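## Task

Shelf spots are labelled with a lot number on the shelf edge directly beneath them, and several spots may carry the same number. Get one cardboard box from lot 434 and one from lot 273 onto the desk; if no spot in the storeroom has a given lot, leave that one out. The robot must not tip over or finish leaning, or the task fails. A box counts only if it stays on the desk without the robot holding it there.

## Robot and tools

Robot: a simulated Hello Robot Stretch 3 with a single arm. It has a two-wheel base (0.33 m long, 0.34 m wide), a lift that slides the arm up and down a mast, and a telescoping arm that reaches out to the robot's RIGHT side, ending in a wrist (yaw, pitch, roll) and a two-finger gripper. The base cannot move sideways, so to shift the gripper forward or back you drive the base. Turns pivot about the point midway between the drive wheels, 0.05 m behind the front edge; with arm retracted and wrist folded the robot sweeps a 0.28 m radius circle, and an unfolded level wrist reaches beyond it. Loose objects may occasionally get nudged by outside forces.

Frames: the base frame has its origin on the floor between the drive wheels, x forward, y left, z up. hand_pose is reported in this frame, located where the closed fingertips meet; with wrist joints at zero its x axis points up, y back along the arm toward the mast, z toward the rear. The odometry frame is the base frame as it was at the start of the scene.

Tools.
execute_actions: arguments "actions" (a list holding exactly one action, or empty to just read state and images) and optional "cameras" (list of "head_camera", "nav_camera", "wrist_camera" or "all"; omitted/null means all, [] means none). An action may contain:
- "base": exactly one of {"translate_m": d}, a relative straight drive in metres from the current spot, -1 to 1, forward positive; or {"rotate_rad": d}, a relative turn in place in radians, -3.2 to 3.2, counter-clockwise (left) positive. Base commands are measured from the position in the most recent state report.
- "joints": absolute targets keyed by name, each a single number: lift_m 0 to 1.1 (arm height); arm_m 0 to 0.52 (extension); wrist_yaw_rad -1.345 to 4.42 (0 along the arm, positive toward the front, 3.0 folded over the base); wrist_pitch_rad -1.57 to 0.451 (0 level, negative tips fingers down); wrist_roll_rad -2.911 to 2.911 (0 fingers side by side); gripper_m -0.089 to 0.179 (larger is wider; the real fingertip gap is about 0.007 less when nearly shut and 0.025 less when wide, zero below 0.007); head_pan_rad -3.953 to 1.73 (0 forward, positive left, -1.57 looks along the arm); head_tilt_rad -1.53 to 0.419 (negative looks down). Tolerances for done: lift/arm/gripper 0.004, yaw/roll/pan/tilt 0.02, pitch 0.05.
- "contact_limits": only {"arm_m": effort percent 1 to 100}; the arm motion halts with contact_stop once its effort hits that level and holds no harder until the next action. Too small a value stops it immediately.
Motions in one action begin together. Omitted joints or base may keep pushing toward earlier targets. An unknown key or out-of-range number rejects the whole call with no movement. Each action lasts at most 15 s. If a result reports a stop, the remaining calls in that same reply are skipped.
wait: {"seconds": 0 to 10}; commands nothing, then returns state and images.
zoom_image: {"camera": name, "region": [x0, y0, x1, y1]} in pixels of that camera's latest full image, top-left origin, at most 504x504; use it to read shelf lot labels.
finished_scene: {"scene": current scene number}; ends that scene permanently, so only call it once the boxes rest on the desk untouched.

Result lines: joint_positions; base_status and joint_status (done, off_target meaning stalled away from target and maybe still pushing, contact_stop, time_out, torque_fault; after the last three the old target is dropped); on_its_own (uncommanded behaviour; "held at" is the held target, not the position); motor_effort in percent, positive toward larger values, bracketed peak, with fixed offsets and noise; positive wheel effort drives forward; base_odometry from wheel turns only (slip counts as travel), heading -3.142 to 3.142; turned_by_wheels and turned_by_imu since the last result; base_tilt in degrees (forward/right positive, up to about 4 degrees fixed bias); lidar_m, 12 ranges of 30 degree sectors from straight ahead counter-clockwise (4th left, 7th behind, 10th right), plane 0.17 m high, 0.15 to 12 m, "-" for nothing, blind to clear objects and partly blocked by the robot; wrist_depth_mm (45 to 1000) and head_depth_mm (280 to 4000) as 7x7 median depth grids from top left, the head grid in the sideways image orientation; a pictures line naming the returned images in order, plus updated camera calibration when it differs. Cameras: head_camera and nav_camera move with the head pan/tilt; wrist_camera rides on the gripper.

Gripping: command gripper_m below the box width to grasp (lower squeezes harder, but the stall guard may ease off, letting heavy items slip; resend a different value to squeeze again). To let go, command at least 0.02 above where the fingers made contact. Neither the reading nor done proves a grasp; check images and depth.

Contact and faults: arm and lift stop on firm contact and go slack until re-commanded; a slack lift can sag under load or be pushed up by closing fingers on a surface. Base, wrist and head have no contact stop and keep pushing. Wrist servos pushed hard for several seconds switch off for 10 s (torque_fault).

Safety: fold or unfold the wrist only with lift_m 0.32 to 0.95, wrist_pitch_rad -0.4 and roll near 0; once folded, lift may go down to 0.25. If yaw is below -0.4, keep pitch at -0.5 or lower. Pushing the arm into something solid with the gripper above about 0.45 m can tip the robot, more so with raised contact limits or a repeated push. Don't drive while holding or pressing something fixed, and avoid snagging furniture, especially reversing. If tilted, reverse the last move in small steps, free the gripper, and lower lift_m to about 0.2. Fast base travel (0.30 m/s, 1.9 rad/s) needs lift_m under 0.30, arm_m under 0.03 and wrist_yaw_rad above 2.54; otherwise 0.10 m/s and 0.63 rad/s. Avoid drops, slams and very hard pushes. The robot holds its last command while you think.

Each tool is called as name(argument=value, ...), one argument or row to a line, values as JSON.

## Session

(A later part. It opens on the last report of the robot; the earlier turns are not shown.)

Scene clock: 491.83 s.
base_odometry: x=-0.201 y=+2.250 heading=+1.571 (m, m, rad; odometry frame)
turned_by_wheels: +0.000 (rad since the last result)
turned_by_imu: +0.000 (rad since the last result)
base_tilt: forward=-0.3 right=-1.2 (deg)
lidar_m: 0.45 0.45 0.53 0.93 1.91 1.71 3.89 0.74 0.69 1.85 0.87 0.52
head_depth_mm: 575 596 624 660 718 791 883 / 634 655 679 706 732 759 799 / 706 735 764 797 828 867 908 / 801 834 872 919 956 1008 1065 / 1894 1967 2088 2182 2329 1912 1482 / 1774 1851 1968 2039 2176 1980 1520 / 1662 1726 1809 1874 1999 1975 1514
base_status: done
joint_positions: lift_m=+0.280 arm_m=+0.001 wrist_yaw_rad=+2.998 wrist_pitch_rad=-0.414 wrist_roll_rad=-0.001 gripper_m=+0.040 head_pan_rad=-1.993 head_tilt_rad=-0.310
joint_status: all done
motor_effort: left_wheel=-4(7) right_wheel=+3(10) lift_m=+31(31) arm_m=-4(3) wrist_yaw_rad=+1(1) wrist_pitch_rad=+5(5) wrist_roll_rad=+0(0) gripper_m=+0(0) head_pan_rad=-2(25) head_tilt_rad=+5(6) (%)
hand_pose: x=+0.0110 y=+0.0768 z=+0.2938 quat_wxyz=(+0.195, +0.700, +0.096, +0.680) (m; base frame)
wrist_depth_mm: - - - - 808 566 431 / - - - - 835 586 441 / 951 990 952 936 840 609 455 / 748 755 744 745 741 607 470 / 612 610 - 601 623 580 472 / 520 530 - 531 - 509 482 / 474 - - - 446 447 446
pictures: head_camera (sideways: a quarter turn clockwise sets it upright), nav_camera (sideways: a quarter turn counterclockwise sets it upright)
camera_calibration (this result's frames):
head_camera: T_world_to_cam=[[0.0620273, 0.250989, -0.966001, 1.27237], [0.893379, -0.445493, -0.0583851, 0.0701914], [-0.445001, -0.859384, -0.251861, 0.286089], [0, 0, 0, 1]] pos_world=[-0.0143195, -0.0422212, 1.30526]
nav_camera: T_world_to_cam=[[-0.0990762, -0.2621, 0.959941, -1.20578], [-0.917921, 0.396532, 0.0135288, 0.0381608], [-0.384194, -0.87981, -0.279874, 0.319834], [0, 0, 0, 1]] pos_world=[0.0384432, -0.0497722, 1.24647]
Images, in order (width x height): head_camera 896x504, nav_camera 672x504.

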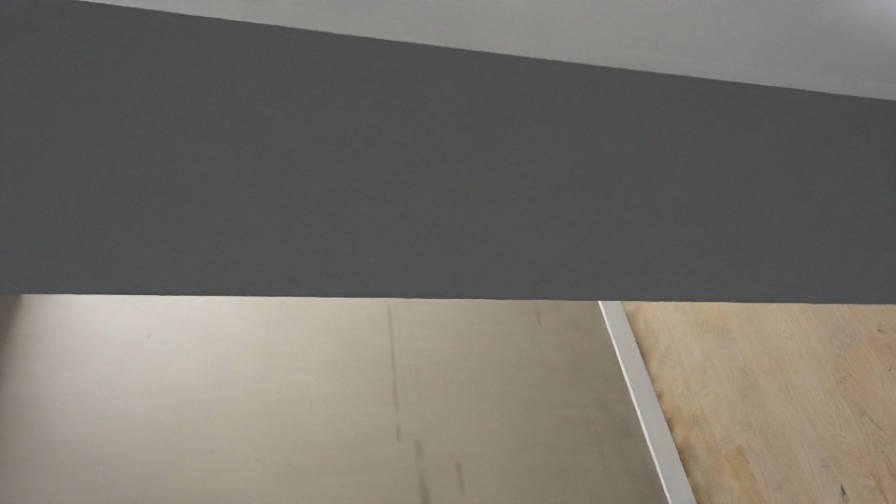

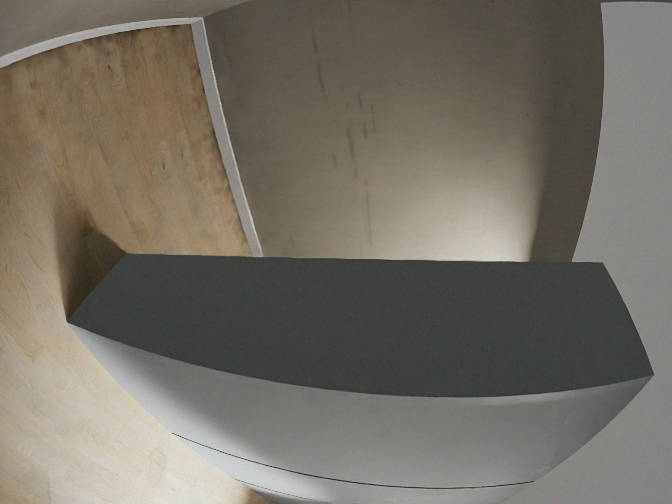

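execute_actions(
  actions=[
    {"base": {"rotate_rad": -1.571}, "joints": {"head_pan_rad": -0.5, "head_tilt_rad": -0.4}},
  ],
  cameras=["nav_camera"],
)

Scene clock: 527.03 s.
base_odometry: x=-0.201 y=+2.250 heading=+0.000 (m, m, rad; odometry frame)
turned_by_wheels: -1.571 (rad since the last result)
turned_by_imu: -1.550 (rad since the last result)
base_tilt: forward=-0.3 right=-1.3 (deg)
lidar_m: 1.85 0.86 0.51 0.45 0.45 0.53 0.96 1.76 1.71 3.87 0.73 0.69
head_depth_mm: 558 616 686 772 886 1032 1253 / 576 604 638 688 749 840 967 / 632 665 705 745 793 847 911 / 704 744 792 842 905 976 1056 / 789 837 904 975 1058 1158 1265 / 1822 1924 2049 2174 2290 1777 1416 / 1668 1776 1890 1990 2106 1779 1410
base_status: done
joint_positions: lift_m=+0.280 arm_m=+0.001 wrist_yaw_rad=+2.998 wrist_pitch_rad=-0.414 wrist_roll_rad=-0.001 gripper_m=+0.040 head_pan_rad=-0.507 head_tilt_rad=-0.395
joint_status: all done
motor_effort: left_wheel=+3(10) right_wheel=-4(9) lift_m=+32(31) arm_m=-4(4) wrist_yaw_rad=+2(2) wrist_pitch_rad=+5(5) wrist_roll_rad=+0(0) gripper_m=+0(1) head_pan_rad=+3(32) head_tilt_rad=-4(17) (%)
hand_pose: x=+0.0110 y=+0.0768 z=+0.2937 quat_wxyz=(+0.195, +0.700, +0.096, +0.680) (m; base frame)
wrist_depth_mm: 392 - 451 487 527 576 638 / 420 - 484 531 577 636 725 / 450 474 533 571 639 718 788 / 487 514 583 617 686 723 722 / 514 557 - 601 625 604 610 / 526 532 - 531 - 513 511 / 471 - - - 443 442 439
pictures: nav_camera (sideways: a quarter turn counterclockwise sets it upright)
camera_calibration (this result's frames):
nav_camera: T_world_to_cam=[[0.323592, -0.160263, 0.932526, -1.17256], [-0.471888, -0.881573, 0.0122415, 0.0371174], [0.820128, -0.444009, -0.360897, 0.417935], [0, 0, 0, 1]] pos_world=[0.0541853, 0.0303708, 1.24382]
Images, in order (width x height): nav_camera 672x504.

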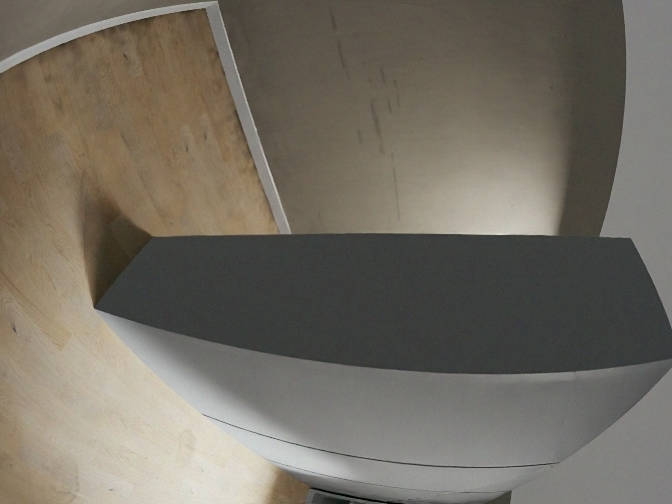

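execute_actions(
  actions=[
    {"base": {"translate_m": 1.0}, "joints": {"head_pan_rad": -1.57, "head_tilt_rad": -0.3}},
  ],
  cameras=["head_camera", "nav_camera"],
)

Scene clock: 536.33 s.
base_odometry: x=+0.799 y=+2.250 heading=+0.000 (m, m, rad; odometry frame)
turned_by_wheels: +0.000 (rad since the last result)
turned_by_imu: +0.001 (rad since the last result)
base_tilt: forward=-0.3 right=-1.2 (deg)
lidar_m: 0.88 0.88 0.77 0.68 0.68 0.80 1.44 0.66 0.40 0.37 1.68 1.01
head_depth_mm: 296 313 331 352 377 404 434 / 291 305 323 341 365 390 419 / 377 555 1201 373 378 388 416 / 1070 798 1197 1217 735 1082 906 / 1073 1129 1192 1227 1340 1388 1433 / 3265 3704 3856 - 2815 1983 1521 / 3493 3596 3853 - 2811 1953 1530
base_status: done
joint_positions: lift_m=+0.280 arm_m=+0.001 wrist_yaw_rad=+2.998 wrist_pitch_rad=-0.414 wrist_roll_rad=-0.001 gripper_m=+0.040 head_pan_rad=-1.563 head_tilt_rad=-0.310
joint_status: all done
motor_effort: left_wheel=+3(11) right_wheel=-5(8) lift_m=+31(31) arm_m=-4(4) wrist_yaw_rad=+0(1) wrist_pitch_rad=+5(5) wrist_roll_rad=+0(0) gripper_m=+0(1) head_pan_rad=-3(32) head_tilt_rad=+5(17) (%)
hand_pose: x=+0.0110 y=+0.0768 z=+0.2937 quat_wxyz=(+0.195, +0.700, +0.096, +0.680) (m; base frame)
wrist_depth_mm: 576 - 662 711 782 858 839 / 623 - 723 779 849 945 861 / 664 698 791 845 879 914 849 / 687 717 741 741 742 724 719 / 616 608 - 606 627 594 594 / 518 525 - 533 - 507 506 / 467 - - - 443 446 444
pictures: head_camera (sideways: a quarter turn clockwise sets it upright), nav_camera (sideways: a quarter turn counterclockwise sets it upright)
camera_calibration (this result's frames):
head_camera: T_world_to_cam=[[-0.0482859, 0.254282, -0.965924, 1.27294], [0.997769, -0.0323621, -0.0583972, 0.0695703], [-0.0461087, -0.966588, -0.252152, 0.284034], [0, 0, 0, 1]] pos_world=[0.00514655, -0.0468911, 1.30525]
nav_camera: T_world_to_cam=[[0.0192449, -0.279828, 0.959857, -1.20639], [-0.999659, -0.0223595, 0.0135244, 0.0386651], [0.0176774, -0.95979, -0.280163, 0.317759], [0, 0, 0, 1]] pos_world=[0.0562516, -0.0317348, 1.24646]
Images, in order (width x height): head_camera 896x504, nav_camera 672x504.

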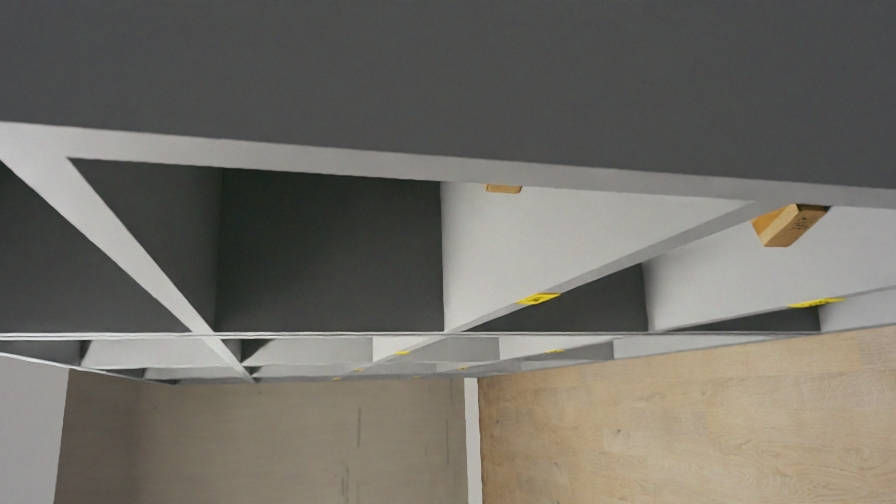

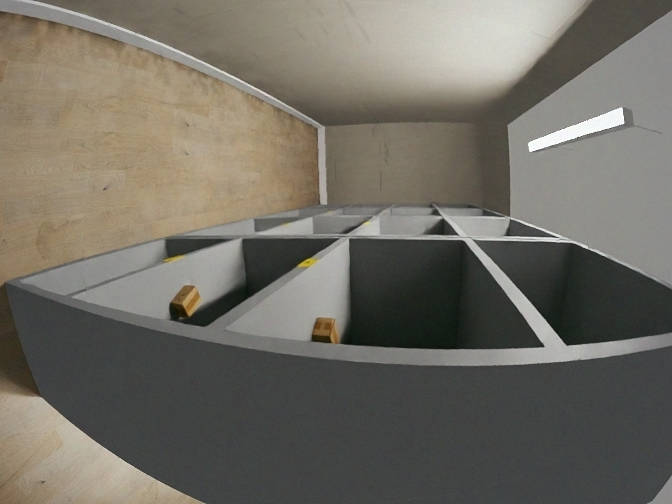

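execute_actions(
  actions=[
    {"base": {"translate_m": 0.48}},
  ],
  cameras=[],
)

Scene clock: 544.33 s.
base_odometry: x=+1.279 y=+2.250 heading=+0.000 (m, m, rad; odometry frame)
turned_by_wheels: +0.000 (rad since the last result)
turned_by_imu: +0.000 (rad since the last result)
base_tilt: forward=-0.2 right=-1.3 (deg)
lidar_m: 0.42 0.42 0.49 0.79 0.79 0.93 1.68 0.64 1.24 1.27 0.79 0.47
head_depth_mm: 1064 1109 1178 1228 1339 1255 1429 / 1688 1984 2099 1311 1343 1420 1446 / 1929 1985 2109 2192 2274 1940 1542 / 3249 2857 2981 3140 2705 1985 1539 / 3459 3671 3970 - 2823 1981 1518 / 3489 3683 3885 - 2845 1971 1515 / 3333 3524 3768 3756 2710 1970 1528
base_status: done
joint_positions: lift_m=+0.280 arm_m=+0.001 wrist_yaw_rad=+2.998 wrist_pitch_rad=-0.414 wrist_roll_rad=-0.001 gripper_m=+0.040 head_pan_rad=-1.563 head_tilt_rad=-0.310
joint_status: not commanded
motor_effort: left_wheel=+3(10) right_wheel=-5(7) lift_m=+31(32) arm_m=-3(4) wrist_yaw_rad=+1(1) wrist_pitch_rad=+5(5) wrist_roll_rad=+0(0) gripper_m=+0(0) head_pan_rad=-3(3) head_tilt_rad=+5(6) (%)
hand_pose: x=+0.0110 y=+0.0768 z=+0.2937 quat_wxyz=(+0.195, +0.700, +0.096, +0.680) (m; base frame)
wrist_depth_mm: 669 - 771 827 750 524 403 / 726 - 836 901 798 541 412 / 754 801 890 924 816 563 424 / 755 749 743 745 731 581 436 / 617 616 - 607 622 566 451 / 524 526 - 530 - 510 449 / 468 - - - 446 440 430
pictures: none
No camera images: the call's "cameras" was empty. Leave "cameras" out to get every camera's image.

execute_actions(
  actions=[
    {"base": {"rotate_rad": -1.571}, "joints": {"head_pan_rad": -1.2, "head_tilt_rad": -0.35}},
  ],
  cameras=["head_camera", "nav_camera"],
)

Scene clock: 549.17 s.
base_odometry: x=+1.279 y=+2.250 heading=-1.570 (m, m, rad; odometry frame)
turned_by_wheels: -1.571 (rad since the last result)
turned_by_imu: -1.549 (rad since the last result)
base_tilt: forward=-0.2 right=-1.2 (deg)
lidar_m: 1.29 0.78 0.47 0.42 0.42 0.49 0.79 0.79 0.93 1.71 0.64 1.25
head_depth_mm: 2865 3037 3209 3352 2697 1930 1512 / 2916 3069 3251 3400 2731 1941 1501 / 2957 3126 3266 3510 2748 1932 1493 / 2953 3135 3341 3511 2655 1899 1491 / 813 853 903 962 1022 1098 1191 / 573 593 617 643 670 716 787 / 519 781 1037 942 750 1107 869
base_status: done
joint_positions: lift_m=+0.280 arm_m=+0.001 wrist_yaw_rad=+2.998 wrist_pitch_rad=-0.414 wrist_roll_rad=-0.001 gripper_m=+0.040 head_pan_rad=-1.207 head_tilt_rad=-0.346
joint_status: all done
motor_effort: left_wheel=+3(11) right_wheel=-4(10) lift_m=+30(31) arm_m=-4(4) wrist_yaw_rad=+1(1) wrist_pitch_rad=+5(5) wrist_roll_rad=+0(0) gripper_m=+0(0) head_pan_rad=+3(23) head_tilt_rad=-3(8) (%)
hand_pose: x=+0.0110 y=+0.0768 z=+0.2937 quat_wxyz=(+0.195, +0.700, +0.096, +0.680) (m; base frame)
wrist_depth_mm: 365 - 419 448 490 534 587 / 392 - 454 487 539 597 660 / 418 445 504 540 594 664 749 / 453 487 551 585 661 703 722 / 488 522 - 607 630 605 602 / 510 523 - 530 - 515 510 / 468 - - - 443 446 440
pictures: head_camera (sideways: a quarter turn clockwise sets it upright), nav_camera (sideways: a quarter turn counterclockwise sets it upright)
camera_calibration (this result's frames):
head_camera: T_world_to_cam=[[-0.146241, 0.253827, -0.95613, 1.26075], [0.945677, 0.31956, -0.0598072, 0.0717209], [0.29036, -0.912937, -0.286771, 0.327039], [0, 0, 0, 1]] pos_world=[0.0215883, -0.0443645, 1.30351]
nav_camera: T_world_to_cam=[[0.127846, -0.287677, 0.949156, -1.19307], [-0.928955, -0.369964, 0.0129941, 0.0389248], [0.347415, -0.883385, -0.314537, 0.360485], [0, 0, 0, 1]] pos_world=[0.0634513, -0.0103715, 1.24529]
Images, in order (width x height): head_camera 896x504, nav_camera 672x504.

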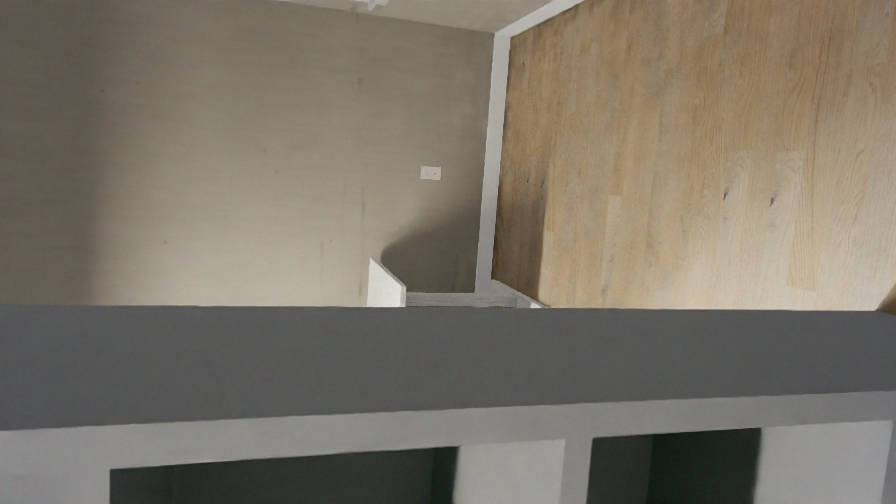

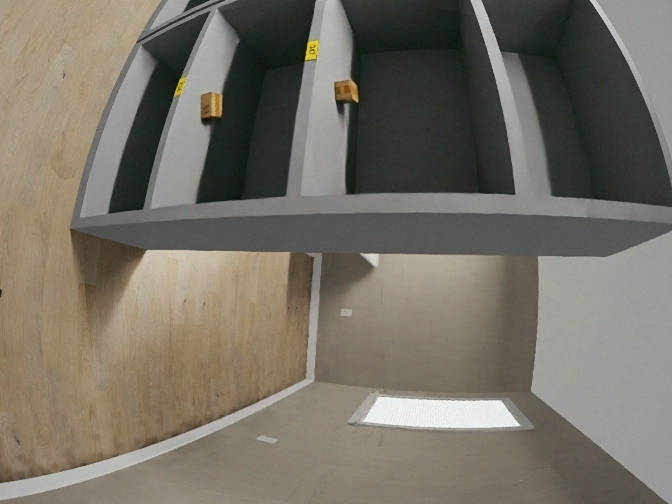

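execute_actions(
  actions=[
    {"base": {"translate_m": 0.7}, "joints": {"head_pan_rad": -1.57, "head_tilt_rad": -0.3}},
  ],
  cameras=["head_camera"],
)

Scene clock: 566.67 s.
base_odometry: x=+1.280 y=+1.550 heading=-1.570 (m, m, rad; odometry frame)
turned_by_wheels: +0.000 (rad since the last result)
turned_by_imu: +0.001 (rad since the last result)
base_tilt: forward=-0.4 right=-1.2 (deg)
lidar_m: 1.44 1.06 0.64 0.57 0.57 0.67 1.24 1.47 0.60 0.88 0.81 0.62
head_depth_mm: 415 658 717 723 672 564 749 / 391 756 894 902 705 561 887 / 384 773 888 927 695 530 911 / 370 796 863 912 691 525 908 / 360 797 839 888 682 500 904 / 351 776 819 869 610 478 901 / 342 762 800 841 670 475 896
base_status: done
joint_positions: lift_m=+0.280 arm_m=+0.001 wrist_yaw_rad=+2.998 wrist_pitch_rad=-0.414 wrist_roll_rad=-0.001 gripper_m=+0.040 head_pan_rad=-1.563 head_tilt_rad=-0.310
joint_status: all done
motor_effort: left_wheel=+3(11) right_wheel=-5(8) lift_m=+31(31) arm_m=-4(4) wrist_yaw_rad=+2(2) wrist_pitch_rad=+5(5) wrist_roll_rad=+0(0) gripper_m=+0(0) head_pan_rad=-2(21) head_tilt_rad=+5(16) (%)
hand_pose: x=+0.0110 y=+0.0768 z=+0.2937 quat_wxyz=(+0.195, +0.700, +0.096, +0.680) (m; base frame)
wrist_depth_mm: 488 - 563 609 666 720 783 / 524 - 609 656 718 780 868 / 567 598 677 713 781 846 887 / 607 630 710 736 726 730 709 / 622 624 - 600 629 595 604 / 522 530 - 531 - 509 503 / 470 - - - 445 447 439
pictures: head_camera (sideways: a quarter turn clockwise sets it upright)
camera_calibration (this result's frames):
head_camera: T_world_to_cam=[[-0.0482695, 0.254298, -0.965921, 1.27294], [0.997767, -0.0324259, -0.0583977, 0.069571], [-0.0461713, -0.966582, -0.252165, 0.284051], [0, 0, 0, 1]] pos_world=[0.00514352, -0.046891, 1.30525]
Images, in order (width x height): head_camera 896x504.

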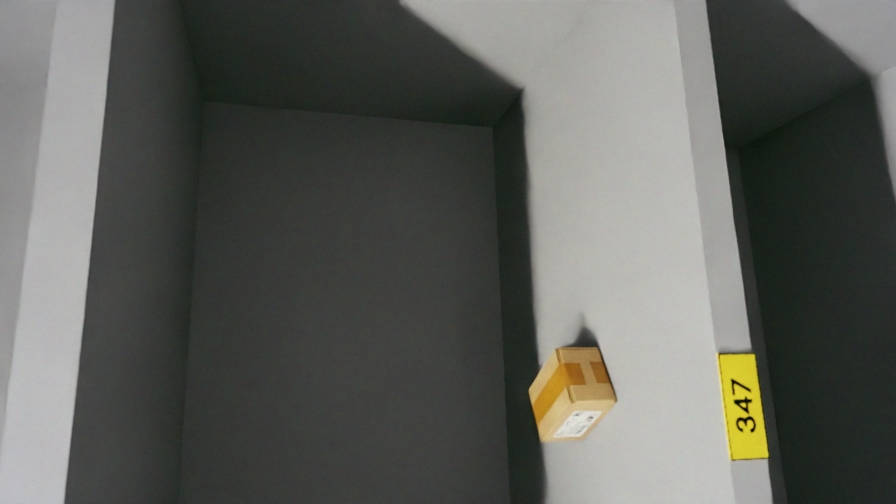

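execute_actions(
  actions=[
    {"joints": {"head_pan_rad": -1.57, "head_tilt_rad": -0.6}},
  ],
  cameras=["nav_camera", "head_camera"],
)

Scene clock: 582.27 s.
base_odometry: x=+1.280 y=+1.550 heading=-1.570 (m, m, rad; odometry frame)
turned_by_wheels: +0.000 (rad since the last result)
turned_by_imu: +0.000 (rad since the last result)
base_tilt: forward=-0.4 right=-1.1 (deg)
lidar_m: 1.44 1.06 0.64 0.57 0.57 0.67 1.24 1.47 0.60 0.88 0.80 0.62
head_depth_mm: 693 710 731 603 775 806 1185 / 776 845 847 596 982 888 1033 / 761 840 899 592 1066 881 1125 / 746 818 873 587 1065 873 1085 / 732 803 856 582 1021 838 787 / 719 786 833 577 1016 843 760 / 704 769 814 573 1002 866 754
base_status: not commanded
joint_positions: lift_m=+0.280 arm_m=+0.001 wrist_yaw_rad=+2.998 wrist_pitch_rad=-0.414 wrist_roll_rad=-0.001 gripper_m=+0.040 head_pan_rad=-1.563 head_tilt_rad=-0.592
joint_status: all done
motor_effort: left_wheel=+3(3) right_wheel=-5(4) lift_m=+31(31) arm_m=-4(4) wrist_yaw_rad=+1(1) wrist_pitch_rad=+5(5) wrist_roll_rad=+0(0) gripper_m=+0(0) head_pan_rad=-2(1) head_tilt_rad=-5(30) (%)
hand_pose: x=+0.0110 y=+0.0768 z=+0.2937 quat_wxyz=(+0.195, +0.700, +0.096, +0.680) (m; base frame)
wrist_depth_mm: 489 - 557 602 654 720 793 / 523 - 610 650 711 786 880 / 568 596 662 716 781 852 903 / 599 637 710 751 744 721 732 / 616 617 - 614 621 598 596 / 521 530 - 530 - 512 508 / 467 - - - 444 443 441
pictures: head_camera (sideways: a quarter turn clockwise sets it upright), nav_camera (sideways: a quarter turn counterclockwise sets it upright)
camera_calibration (this result's frames):
head_camera: T_world_to_cam=[[-0.0502242, 0.513133, -0.856838, 1.1306], [0.997625, -0.0147087, -0.0672852, 0.0811192], [-0.0471293, -0.858183, -0.511176, 0.62112], [0, 0, 0, 1]] pos_world=[0.00512998, -0.0459214, 1.2917]
nav_camera: T_world_to_cam=[[0.0211576, -0.535984, 0.843963, -1.05518], [-0.999638, -0.0253573, 0.0089564, 0.0446162], [0.0166001, -0.843847, -0.536327, 0.651112], [0, 0, 0, 1]] pos_world=[0.0561167, -0.014992, 1.23935]
Images, in order (width x height): head_camera 896x504, nav_camera 672x504.

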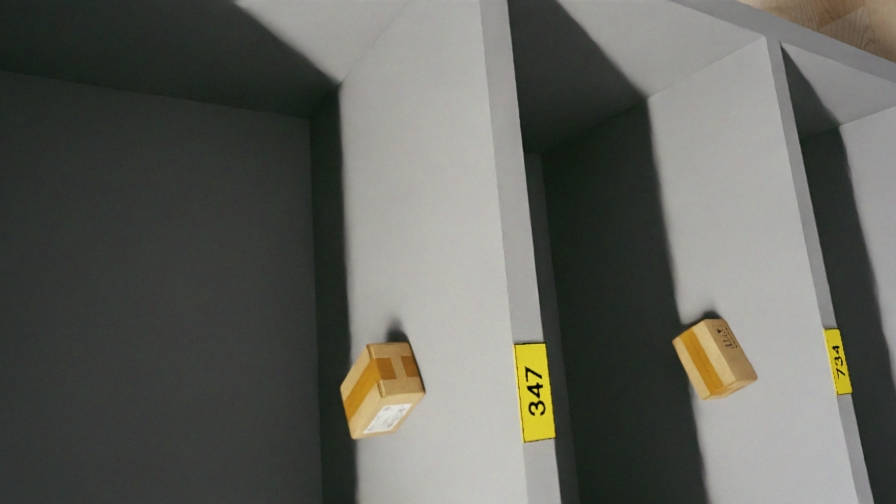

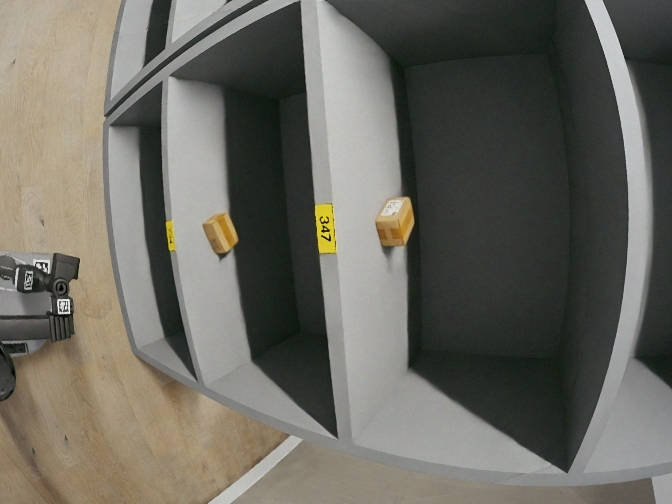

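execute_actions(
  actions=[
    {"base": {"translate_m": 0.85}},
  ],
  cameras=["head_camera"],
)

Scene clock: 591.20 s.
base_odometry: x=+1.280 y=+0.700 heading=-1.570 (m, m, rad; odometry frame)
turned_by_wheels: +0.000 (rad since the last result)
turned_by_imu: +0.001 (rad since the last result)
base_tilt: forward=-0.3 right=-1.2 (deg)
lidar_m: 0.60 1.40 0.85 0.75 0.75 0.89 1.64 1.26 0.39 0.64 0.72 0.61
head_depth_mm: 501 514 526 536 447 533 597 / 596 640 663 598 444 387 721 / 598 662 733 591 441 375 735 / 585 644 719 586 438 371 731 / 573 629 701 581 435 358 725 / 562 616 681 577 433 350 724 / 553 603 669 572 430 344 719
base_status: done
joint_positions: lift_m=+0.280 arm_m=+0.001 wrist_yaw_rad=+2.998 wrist_pitch_rad=-0.414 wrist_roll_rad=-0.001 gripper_m=+0.040 head_pan_rad=-1.563 head_tilt_rad=-0.593
joint_status: not commanded
motor_effort: left_wheel=+3(11) right_wheel=-4(8) lift_m=+31(31) arm_m=-4(4) wrist_yaw_rad=+2(1) wrist_pitch_rad=+5(5) wrist_roll_rad=+0(0) gripper_m=+0(0) head_pan_rad=-3(2) head_tilt_rad=-5(5) (%)
hand_pose: x=+0.0110 y=+0.0768 z=+0.2937 quat_wxyz=(+0.195, +0.700, +0.096, +0.680) (m; base frame)
wrist_depth_mm: 640 - 747 786 866 936 - / 682 - 816 860 944 - - / 738 767 849 894 930 927 919 / 739 745 746 736 731 730 718 / 617 614 - 610 630 602 599 / 530 527 - 536 - 510 506 / 462 - - - 442 443 438
pictures: head_camera (sideways: a quarter turn clockwise sets it upright)
camera_calibration (this result's frames):
head_camera: T_world_to_cam=[[-0.0502255, 0.513295, -0.856742, 1.13048], [0.997625, -0.0146961, -0.0672894, 0.0811246], [-0.04713, -0.858087, -0.511337, 0.62133], [0, 0, 0, 1]] pos_world=[0.00512996, -0.0459194, 1.29169]
Images, in order (width x height): head_camera 896x504.

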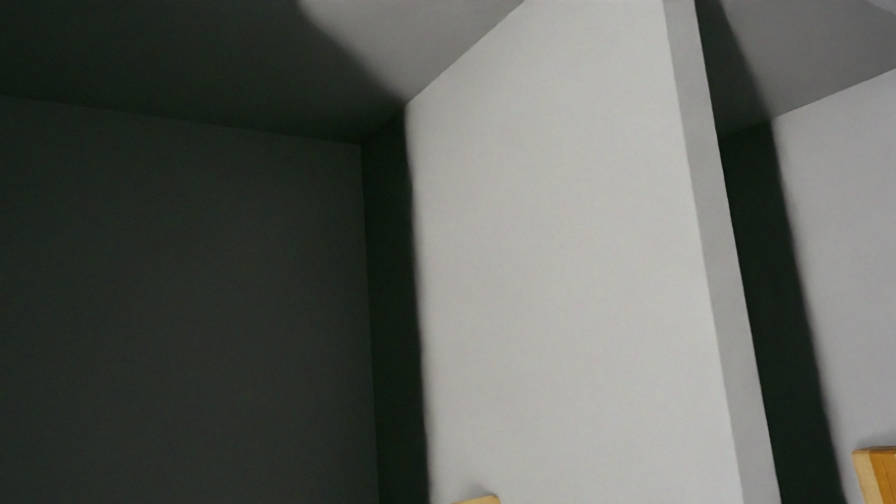

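execute_actions(
  actions=[
    {"joints": {"head_pan_rad": -1.0, "head_tilt_rad": -0.5}},
  ],
  cameras=["head_camera", "nav_camera"],
)

Scene clock: 597.37 s.
base_odometry: x=+1.280 y=+0.700 heading=-1.570 (m, m, rad; odometry frame)
turned_by_wheels: +0.000 (rad since the last result)
turned_by_imu: +0.000 (rad since the last result)
base_tilt: forward=-0.4 right=-1.1 (deg)
lidar_m: 0.60 1.40 0.85 0.75 0.75 0.89 1.64 1.26 0.39 0.64 0.72 0.61
head_depth_mm: 554 595 641 672 499 386 322 / 573 617 668 696 498 383 332 / 590 636 695 699 492 381 715 / 612 663 726 692 490 378 731 / 635 690 755 685 486 377 750 / 659 718 788 678 484 387 762 / 681 735 792 672 480 400 762
base_status: not commanded
joint_positions: lift_m=+0.280 arm_m=+0.001 wrist_yaw_rad=+2.998 wrist_pitch_rad=-0.414 wrist_roll_rad=-0.001 gripper_m=+0.040 head_pan_rad=-1.007 head_tilt_rad=-0.508
joint_status: all done
motor_effort: left_wheel=+3(3) right_wheel=-5(5) lift_m=+31(31) arm_m=-3(4) wrist_yaw_rad=+1(1) wrist_pitch_rad=+5(5) wrist_roll_rad=+0(0) gripper_m=+0(0) head_pan_rad=+3(28) head_tilt_rad=+3(19) (%)
hand_pose: x=+0.0110 y=+0.0768 z=+0.2937 quat_wxyz=(+0.195, +0.700, +0.096, +0.680) (m; base frame)
wrist_depth_mm: 638 - 740 778 863 923 - / 685 - 807 866 929 - - / 736 774 867 885 943 926 917 / 755 746 740 749 746 715 726 / 622 612 - 603 624 602 599 / 526 527 - 527 - 507 509 / 464 - - - 443 442 441
pictures: head_camera (sideways: a quarter turn clockwise sets it upright), nav_camera (sideways: a quarter turn counterclockwise sets it upright)
camera_calibration (this result's frames):
head_camera: T_world_to_cam=[[-0.273852, 0.346728, -0.897098, 1.18448], [0.858171, 0.509213, -0.0651586, 0.0792085], [0.434221, -0.787707, -0.437001, 0.521668], [0, 0, 0, 1]] pos_world=[0.0298774, -0.0401033, 1.29572]
nav_camera: T_world_to_cam=[[0.261757, -0.382326, 0.886177, -1.11171], [-0.836186, -0.548347, 0.0104157, 0.0417182], [0.48195, -0.743735, -0.46323, 0.553164], [0, 0, 0, 1]] pos_world=[0.0592836, 0.00924915, 1.24098]
Images, in order (width x height): head_camera 896x504, nav_camera 672x504.

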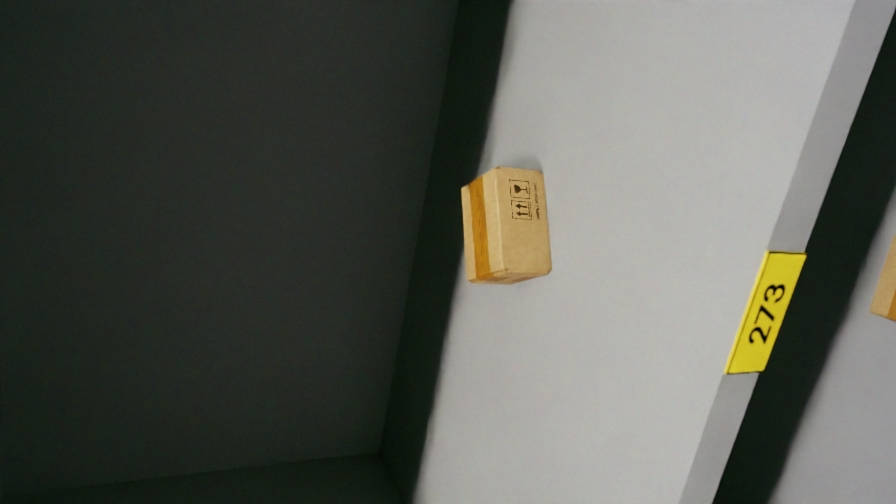

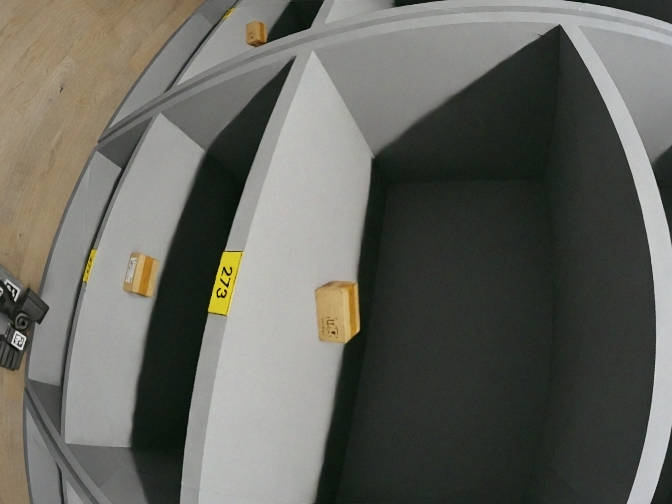

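execute_actions(
  actions=[],
)

Scene clock: 627.73 s.
base_odometry: x=+1.280 y=+0.700 heading=-1.570 (m, m, rad; odometry frame)
turned_by_wheels: +0.000 (rad since the last result)
turned_by_imu: +0.000 (rad since the last result)
base_tilt: forward=-0.4 right=-1.4 (deg)
lidar_m: 0.60 1.40 0.85 0.75 0.75 0.89 1.64 1.26 0.39 0.64 0.72 0.62
head_depth_mm: 553 595 641 672 499 385 322 / 571 617 666 698 496 383 332 / 593 637 694 702 494 381 714 / 613 664 726 692 488 379 729 / 632 689 754 686 487 377 747 / 657 719 787 679 483 387 764 / 685 735 793 673 479 399 760
base_status: not commanded
joint_positions: lift_m=+0.280 arm_m=+0.001 wrist_yaw_rad=+2.998 wrist_pitch_rad=-0.414 wrist_roll_rad=-0.001 gripper_m=+0.040 head_pan_rad=-1.007 head_tilt_rad=-0.508
joint_status: all done
motor_effort: left_wheel=+3(3) right_wheel=-5(5) lift_m=+31(31) arm_m=-4(4) wrist_yaw_rad=+2(1) wrist_pitch_rad=+5(5) wrist_roll_rad=+0(0) gripper_m=+0(0) head_pan_rad=+3(28) head_tilt_rad=+4(19) (%)
hand_pose: x=+0.0110 y=+0.0768 z=+0.2937 quat_wxyz=(+0.195, +0.700, +0.096, +0.680) (m; base frame)
wrist_depth_mm: 644 - 729 808 853 935 - / 691 - 803 857 943 - - / 738 764 857 885 928 928 905 / 753 741 763 745 738 739 725 / 622 617 - 608 626 605 599 / 523 534 - 531 - 513 508 / 474 - - - 447 444 443
pictures: head_camera (sideways: a quarter turn clockwise sets it upright), nav_camera (sideways: a quarter turn counterclockwise sets it upright), wrist_camera
camera_calibration (this result's frames):
head_camera: T_world_to_cam=[[-0.273851, 0.346715, -0.897103, 1.18448], [0.858164, 0.509224, -0.0651582, 0.0792081], [0.434235, -0.787706, -0.43699, 0.521654], [0, 0, 0, 1]] pos_world=[0.029878, -0.0401031, 1.29572]
nav_camera: T_world_to_cam=[[0.261756, -0.382314, 0.886183, -1.11171], [-0.836179, -0.548358, 0.010416, 0.0417179], [0.481963, -0.743734, -0.463219, 0.553149], [0, 0, 0, 1]] pos_world=[0.0592839, 0.00924924, 1.24098]
wrist_camera: T_world_to_cam=[[0.994056, -0.106127, -0.0242989, 0.0110409], [-0.0810116, -0.571906, -0.816309, 0.317146], [0.0727356, 0.813425, -0.577104, 0.272415], [0, 0, 0, 1]] pos_world=[-0.00509709, -0.0390399, 0.416369]
Images, in order (width x height): head_camera 896x504, nav_camera 672x504, wrist_camera 644x364.

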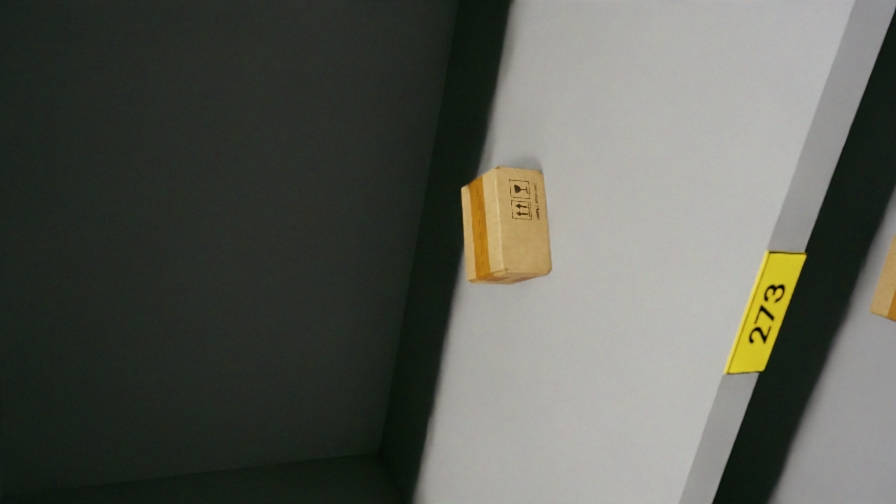

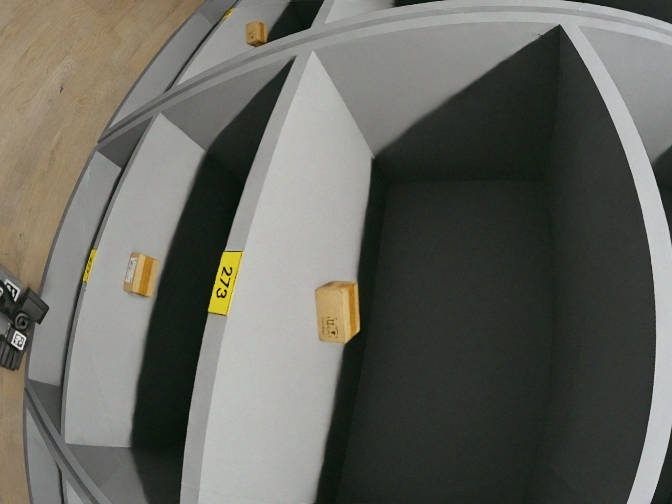

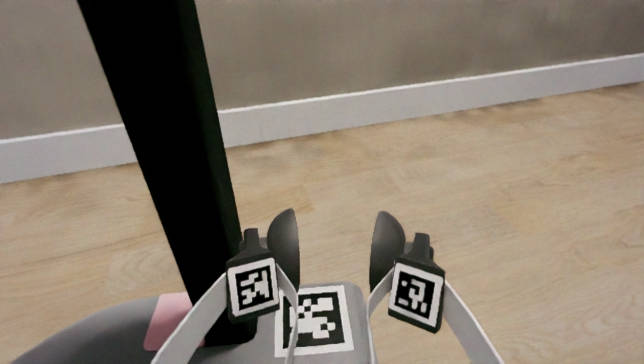

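execute_actions(
  actions=[
    {"base": {"rotate_rad": -1.57}},
  ],
  cameras=[],
)

execute_actions(
  actions=[
    {"base": {"translate_m": -0.25}},
  ],
  cameras=[],
)

Scene clock: 700.13 s.
base_odometry: x=+1.280 y=+0.700 heading=-3.140 (m, m, rad; odometry frame)
turned_by_wheels: -1.570 (rad since the last result)
turned_by_imu: -1.548 (rad since the last result)
base_tilt: forward=-0.4 right=-1.3 (deg)
lidar_m: 0.66 0.72 0.61 0.60 1.38 0.84 0.75 0.75 0.90 1.67 1.26 0.39
head_depth_mm: 1894 2018 2172 2359 2130 1637 1331 / 1941 2081 2240 2487 2099 1621 1328 / 1050 1141 1215 1426 1862 1618 1306 / 1089 1177 1189 1381 1222 1421 1272 / 1133 1242 1167 727 1133 941 1141 / 1062 1183 893 608 504 558 610 / 331 353 374 385 419 462 532
base_status: done
joint_positions: lift_m=+0.280 arm_m=+0.001 wrist_yaw_rad=+2.998 wrist_pitch_rad=-0.414 wrist_roll_rad=-0.001 gripper_m=+0.040 head_pan_rad=-1.007 head_tilt_rad=-0.507
joint_status: not commanded
motor_effort: left_wheel=+3(10) right_wheel=-5(9) lift_m=+31(30) arm_m=-3(4) wrist_yaw_rad=+1(2) wrist_pitch_rad=+5(5) wrist_roll_rad=+0(0) gripper_m=+1(0) head_pan_rad=+3(3) head_tilt_rad=+3(3) (%)
hand_pose: x=+0.0110 y=+0.0768 z=+0.2937 quat_wxyz=(+0.195, +0.700, +0.096, +0.680) (m; base frame)
wrist_depth_mm: - - - - 618 679 703 / - - - - 683 748 723 / 974 963 937 916 732 754 712 / 756 747 746 741 624 588 593 / 619 616 - 611 539 489 485 / 523 530 - 533 - 435 411 / 464 - - - 445 401 358
pictures: none
No camera images: the call's "cameras" was empty. Leave "cameras" out to get every camera's image.

Scene clock: 702.77 s.
base_odometry: x=+1.530 y=+0.701 heading=-3.140 (m, m, rad; odometry frame)
turned_by_wheels: +0.000 (rad since the last result)
turned_by_imu: +0.000 (rad since the last result)
base_tilt: forward=-0.3 right=-1.1 (deg)
lidar_m: 0.77 0.91 0.71 1.52 0.93 0.57 0.51 0.51 0.61 1.13 1.38 0.61
head_depth_mm: 1900 2052 2203 2438 2107 1629 1331 / 1980 2125 2290 2532 2109 1619 1325 / 2016 2197 2399 2597 2085 1609 1311 / 2046 2204 2414 2631 2018 1617 1320 / 1164 1291 1343 1522 1686 1552 1307 / 1221 1333 1145 1583 1199 1451 1244 / 1231 1335 1021 1433 1202 964 1215
base_status: done
joint_positions: lift_m=+0.280 arm_m=+0.001 wrist_yaw_rad=+2.998 wrist_pitch_rad=-0.414 wrist_roll_rad=-0.001 gripper_m=+0.040 head_pan_rad=-1.007 head_tilt_rad=-0.507
joint_status: not commanded
motor_effort: left_wheel=+2(7) right_wheel=-5(11) lift_m=+31(31) arm_m=-3(4) wrist_yaw_rad=+2(1) wrist_pitch_rad=+5(5) wrist_roll_rad=+0(0) gripper_m=+1(0) head_pan_rad=+3(3) head_tilt_rad=+3(4) (%)
hand_pose: x=+0.0110 y=+0.0768 z=+0.2937 quat_wxyz=(+0.195, +0.700, +0.096, +0.680) (m; base frame)
wrist_depth_mm: - - - - - 659 675 / - - - - - 715 763 / 897 982 949 965 911 748 748 / 766 750 744 730 738 687 589 / 614 615 - 605 622 600 551 / 526 525 - 530 - 507 510 / 469 - - - 448 446 447
pictures: none
No camera images: the call's "cameras" was empty. Leave "cameras" out to get every camera's image.

execute_actions(
  actions=[
    {"base": {"rotate_rad": 1.57}},
  ],
  cameras=[],
)

Scene clock: 723.83 s.
base_odometry: x=+1.530 y=+0.701 heading=-1.570 (m, m, rad; odometry frame)
turned_by_wheels: +1.570 (rad since the last result)
turned_by_imu: +1.548 (rad since the last result)
base_tilt: forward=-0.3 right=-1.2 (deg)
lidar_m: 1.51 0.95 0.57 0.51 0.51 0.60 1.11 1.38 0.61 0.75 0.91 0.71
head_depth_mm: 754 812 874 713 573 959 782 / 780 839 911 698 571 954 774 / 805 870 938 698 1094 951 793 / 836 906 975 694 1128 942 833 / 864 933 991 685 1157 936 1134 / 761 815 871 684 1010 936 1131 / 652 686 727 717 823 874 1000
base_status: done
joint_positions: lift_m=+0.280 arm_m=+0.001 wrist_yaw_rad=+2.998 wrist_pitch_rad=-0.414 wrist_roll_rad=-0.001 gripper_m=+0.040 head_pan_rad=-1.007 head_tilt_rad=-0.507
joint_status: not commanded
motor_effort: left_wheel=-3(9) right_wheel=+4(11) lift_m=+31(30) arm_m=-4(4) wrist_yaw_rad=+1(2) wrist_pitch_rad=+5(5) wrist_roll_rad=+0(0) gripper_m=+0(0) head_pan_rad=+2(3) head_tilt_rad=+4(3) (%)
hand_pose: x=+0.0110 y=+0.0768 z=+0.2937 quat_wxyz=(+0.195, +0.700, +0.096, +0.680) (m; base frame)
wrist_depth_mm: 437 - 502 544 590 642 709 / 473 - 546 585 645 709 796 / 506 533 598 647 711 777 848 / 545 575 646 678 736 724 723 / 585 601 - 612 626 602 595 / 519 528 - 530 - 514 502 / 466 - - - 440 440 441
pictures: none
No camera images: the call's "cameras" was empty. Leave "cameras" out to get every camera's image.

execute_actions(
  actions=[
    {"base": {"translate_m": 0.23}, "joints": {"lift_m": 0.92, "head_pan_rad": -1.57, "head_tilt_rad": -0.45}},
  ],
  cameras=[],
)

execute_actions(
  actions=[
    {"joints": {"wrist_yaw_rad": 0.0, "gripper_m": 0.17}},
  ],
  cameras=[],
)

execute_actions(
  actions=[
    {"joints": {"wrist_pitch_rad": 0.0}},
  ],
)

Scene clock: 739.77 s.
base_odometry: x=+1.530 y=+0.471 heading=-1.570 (m, m, rad; odometry frame)
turned_by_wheels: +0.000 (rad since the last result)
turned_by_imu: +0.000 (rad since the last result)
base_tilt: forward=-0.3 right=-1.3 (deg)
lidar_m: 1.29 1.04 0.63 0.56 0.56 0.66 1.21 1.58 0.73 0.91 0.53 0.54
head_depth_mm: 659 886 953 801 626 986 - / 675 865 938 791 588 999 854 / 688 839 916 786 583 993 836 / 707 820 889 699 553 991 789 / 723 801 870 719 550 984 841 / 733 786 851 762 520 980 810 / 714 769 831 753 517 974 790
base_status: done
joint_positions: lift_m=+0.920 arm_m=+0.001 wrist_yaw_rad=+2.998 wrist_pitch_rad=-0.414 wrist_roll_rad=-0.001 gripper_m=+0.040 head_pan_rad=-1.563 head_tilt_rad=-0.458
joint_status: all done
motor_effort: left_wheel=-4(9) right_wheel=+3(9) lift_m=+40(41) arm_m=-3(4) wrist_yaw_rad=+2(1) wrist_pitch_rad=+5(5) wrist_roll_rad=+0(0) gripper_m=+1(0) head_pan_rad=-3(29) head_tilt_rad=+4(13) (%)
hand_pose: x=+0.0109 y=+0.0768 z=+0.9334 quat_wxyz=(+0.195, +0.700, +0.096, +0.680) (m; base frame)
wrist_depth_mm: 479 - 556 586 641 703 780 / 520 - 603 650 708 789 873 / 555 582 658 709 776 866 964 / 596 635 711 772 872 - - / 643 714 - 877 990 - - / 708 781 - - - - - / 799 875 - - - - -
pictures: none
No camera images: the call's "cameras" was empty. Leave "cameras" out to get every camera's image.

Scene clock: 742.27 s.
base_odometry: x=+1.530 y=+0.471 heading=-1.570 (m, m, rad; odometry frame)
turned_by_wheels: +0.000 (rad since the last result)
turned_by_imu: +0.000 (rad since the last result)
base_tilt: forward=-0.4 right=-1.2 (deg)
lidar_m: 1.29 1.04 0.63 0.56 0.56 0.66 1.22 1.58 0.73 0.91 0.53 0.54
head_depth_mm: 663 890 959 800 625 995 - / 674 860 938 792 589 1037 826 / 687 840 917 781 581 1034 - / 704 822 893 696 553 1029 - / 726 803 867 718 549 983 778 / 731 783 848 758 521 997 790 / 716 769 827 753 518 979 788
base_status: not commanded
joint_positions: lift_m=+0.920 arm_m=+0.001 wrist_yaw_rad=+0.003 wrist_pitch_rad=-0.414 wrist_roll_rad=-0.001 gripper_m=+0.170 head_pan_rad=-1.563 head_tilt_rad=-0.458
joint_status: all done
motor_effort: left_wheel=-4(3) right_wheel=+3(4) lift_m=+39(40) arm_m=-3(4) wrist_yaw_rad=-3(3) wrist_pitch_rad=+5(5) wrist_roll_rad=+0(0) gripper_m=+1(85) head_pan_rad=-2(3) head_tilt_rad=+4(4) (%)
hand_pose: x=-0.0208 y=-0.3707 z=+0.9334 quat_wxyz=(+0.693, +0.147, -0.691, -0.145) (m; base frame)
wrist_depth_mm: 322 318 314 310 304 299 293 / 203 210 214 224 229 241 253 / 215 701 740 763 805 778 544 / 543 757 814 853 893 792 556 / 526 759 777 756 762 761 562 / 486 658 657 646 644 642 528 / 520 561 576 551 569 563 -
pictures: none
No camera images: the call's "cameras" was empty. Leave "cameras" out to get every camera's image.

Scene clock: 743.30 s.
base_odometry: x=+1.530 y=+0.471 heading=-1.570 (m, m, rad; odometry frame)
turned_by_wheels: +0.000 (rad since the last result)
turned_by_imu: +0.000 (rad since the last result)
base_tilt: forward=-0.2 right=-1.4 (deg)
lidar_m: 1.29 1.04 0.63 0.56 0.56 0.66 1.22 1.58 0.73 0.91 0.53 0.54
head_depth_mm: 659 889 956 800 622 993 - / 674 863 933 793 589 996 - / 690 843 912 785 584 - - / 705 820 891 698 551 1064 - / 724 804 866 720 548 988 783 / 732 784 852 760 522 977 791 / 718 768 830 753 516 974 790
base_status: not commanded
joint_positions: lift_m=+0.920 arm_m=+0.001 wrist_yaw_rad=+0.003 wrist_pitch_rad=-0.024 wrist_roll_rad=-0.001 gripper_m=+0.170 head_pan_rad=-1.563 head_tilt_rad=-0.458
joint_status: all done
motor_effort: left_wheel=-4(3) right_wheel=+3(3) lift_m=+39(40) arm_m=-4(3) wrist_yaw_rad=-3(3) wrist_pitch_rad=+9(9) wrist_roll_rad=+0(0) gripper_m=+1(1) head_pan_rad=-2(3) head_tilt_rad=+4(3) (%)
hand_pose: x=-0.0206 y=-0.4014 z=+1.0285 quat_wxyz=(+0.708, +0.010, -0.706, -0.007) (m; base frame)
wrist_depth_mm: 575 603 620 651 683 706 537 / 585 618 653 673 700 718 531 / 580 637 672 690 731 737 532 / 468 474 475 428 484 491 499 / 285 308 287 289 291 293 297 / 218 230 238 246 258 272 481 / 578 720 765 799 840 765 -
pictures: head_camera (sideways: a quarter turn clockwise sets it upright), nav_camera (sideways: a quarter turn counterclockwise sets it upright), wrist_camera
camera_calibration (this result's frames):
head_camera: T_world_to_cam=[[-0.0493908, 0.393916, -0.917818, 1.21014], [0.997698, -0.0232987, -0.0636889, 0.0764482], [-0.0464721, -0.918851, -0.391859, 0.465857], [0, 0, 0, 1]] pos_world=[0.00514694, -0.0468598, 1.29811]
nav_camera: T_world_to_cam=[[0.0203409, -0.418292, 0.908085, -1.13881], [-0.999644, -0.0242088, 0.0112405, 0.0416408], [0.0172819, -0.90799, -0.418635, 0.497969], [0, 0, 0, 1]] pos_world=[0.0561847, -0.0231963, 1.24214]
wrist_camera: T_world_to_cam=[[-0.998852, -0.0471868, -0.00822026, -0.0244619], [-0.00253826, 0.223528, -0.974694, 1.12464], [0.0478302, -0.973555, -0.223392, 0.00611155], [0, 0, 0, 1]] pos_world=[-0.0218715, -0.246593, 1.09734]
Images, in order (width x height): head_camera 896x504, nav_camera 672x504, wrist_camera 644x364.

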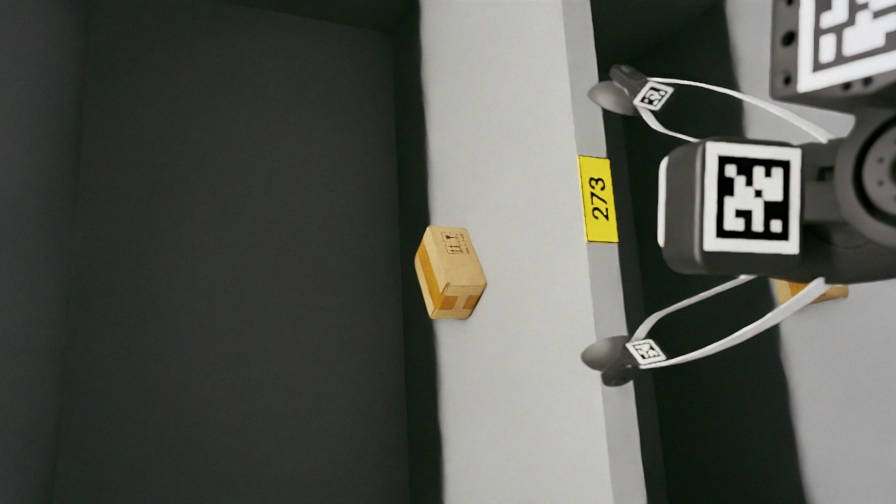

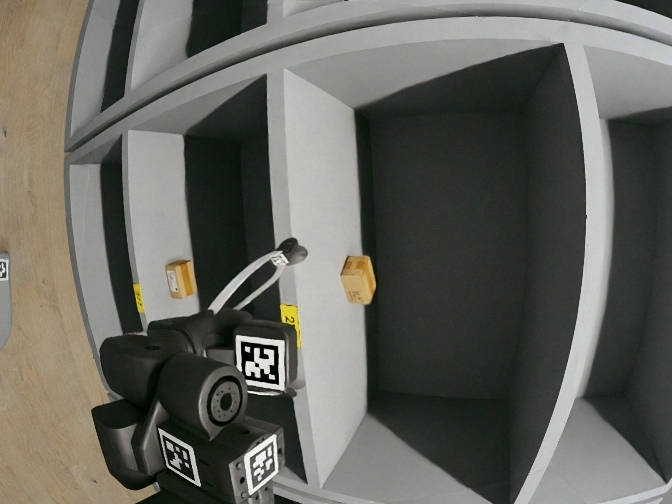

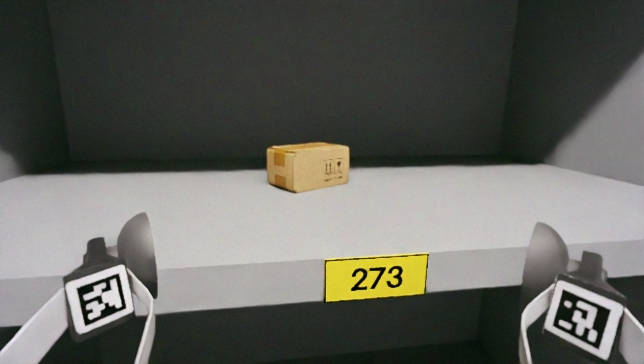

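execute_actions(
  actions=[
    {"base": {"translate_m": 0.035}, "joints": {"arm_m": 0.2}},
  ],
  cameras=["wrist_camera", "head_camera"],
)

Scene clock: 775.87 s.
base_odometry: x=+1.530 y=+0.436 heading=-1.570 (m, m, rad; odometry frame)
turned_by_wheels: +0.000 (rad since the last result)
turned_by_imu: +0.000 (rad since the last result)
base_tilt: forward=-0.3 right=-1.2 (deg)
lidar_m: 1.26 1.06 0.64 0.56 0.57 0.67 1.23 1.60 0.75 0.90 0.51 0.54
head_depth_mm: 659 879 958 805 - 943 810 / 674 855 931 851 - 932 804 / 689 831 909 842 - 931 793 / 704 813 883 697 - 957 777 / 726 798 864 819 525 986 792 / 725 775 839 760 519 976 790 / 709 762 822 754 517 944 788
base_status: done
joint_positions: lift_m=+0.920 arm_m=+0.200 wrist_yaw_rad=+0.002 wrist_pitch_rad=-0.022 wrist_roll_rad=-0.001 gripper_m=+0.170 head_pan_rad=-1.563 head_tilt_rad=-0.458
joint_status: all done
motor_effort: left_wheel=-4(5) right_wheel=+4(7) lift_m=+40(40) arm_m=+4(5) wrist_yaw_rad=-1(3) wrist_pitch_rad=+9(9) wrist_roll_rad=+0(0) gripper_m=+1(1) head_pan_rad=-2(3) head_tilt_rad=+4(4) (%)
hand_pose: x=-0.0209 y=-0.6004 z=+1.0288 quat_wxyz=(+0.708, +0.009, -0.706, -0.007) (m; base frame)
wrist_depth_mm: 407 421 434 457 469 493 501 / 419 431 450 470 486 508 522 / 428 443 466 479 505 527 526 / 436 454 464 250 489 496 483 / 284 309 265 225 269 293 296 / 216 205 206 207 207 208 223 / - 156 160 161 161 162 -
pictures: head_camera (sideways: a quarter turn clockwise sets it upright), wrist_camera
camera_calibration (this result's frames):
head_camera: T_world_to_cam=[[-0.0493297, 0.39386, -0.917846, 1.21018], [0.997694, -0.0234565, -0.0636867, 0.0764454], [-0.0466132, -0.918871, -0.391795, 0.465775], [0, 0, 0, 1]] pos_world=[0.00513974, -0.0468599, 1.29811]
wrist_camera: T_world_to_cam=[[-0.998906, -0.0460364, -0.00816479, -0.0335108], [-0.00227609, 0.222304, -0.974975, 1.16898], [0.0466994, -0.97389, -0.222165, -0.188967], [0, 0, 0, 1]] pos_world=[-0.0219888, -0.445445, 1.09747]
Images, in order (width x height): head_camera 896x504, wrist_camera 644x364.

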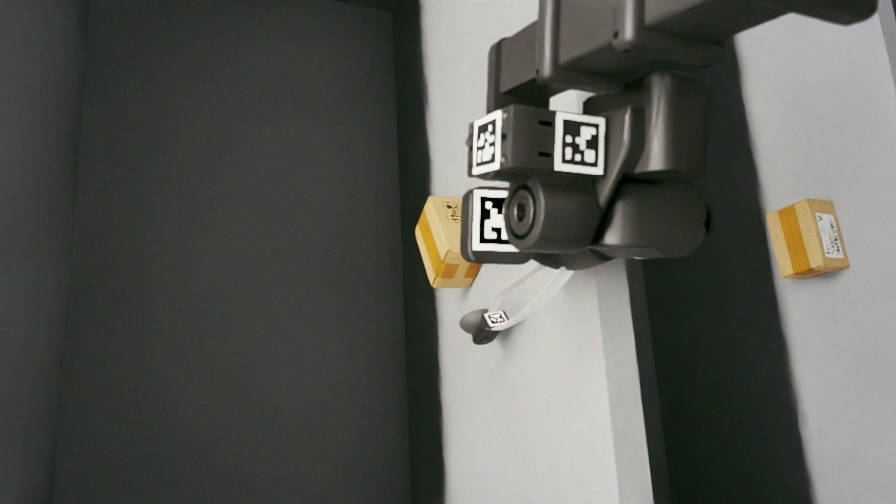

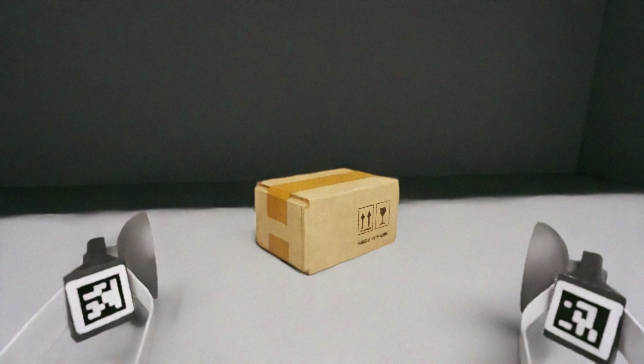

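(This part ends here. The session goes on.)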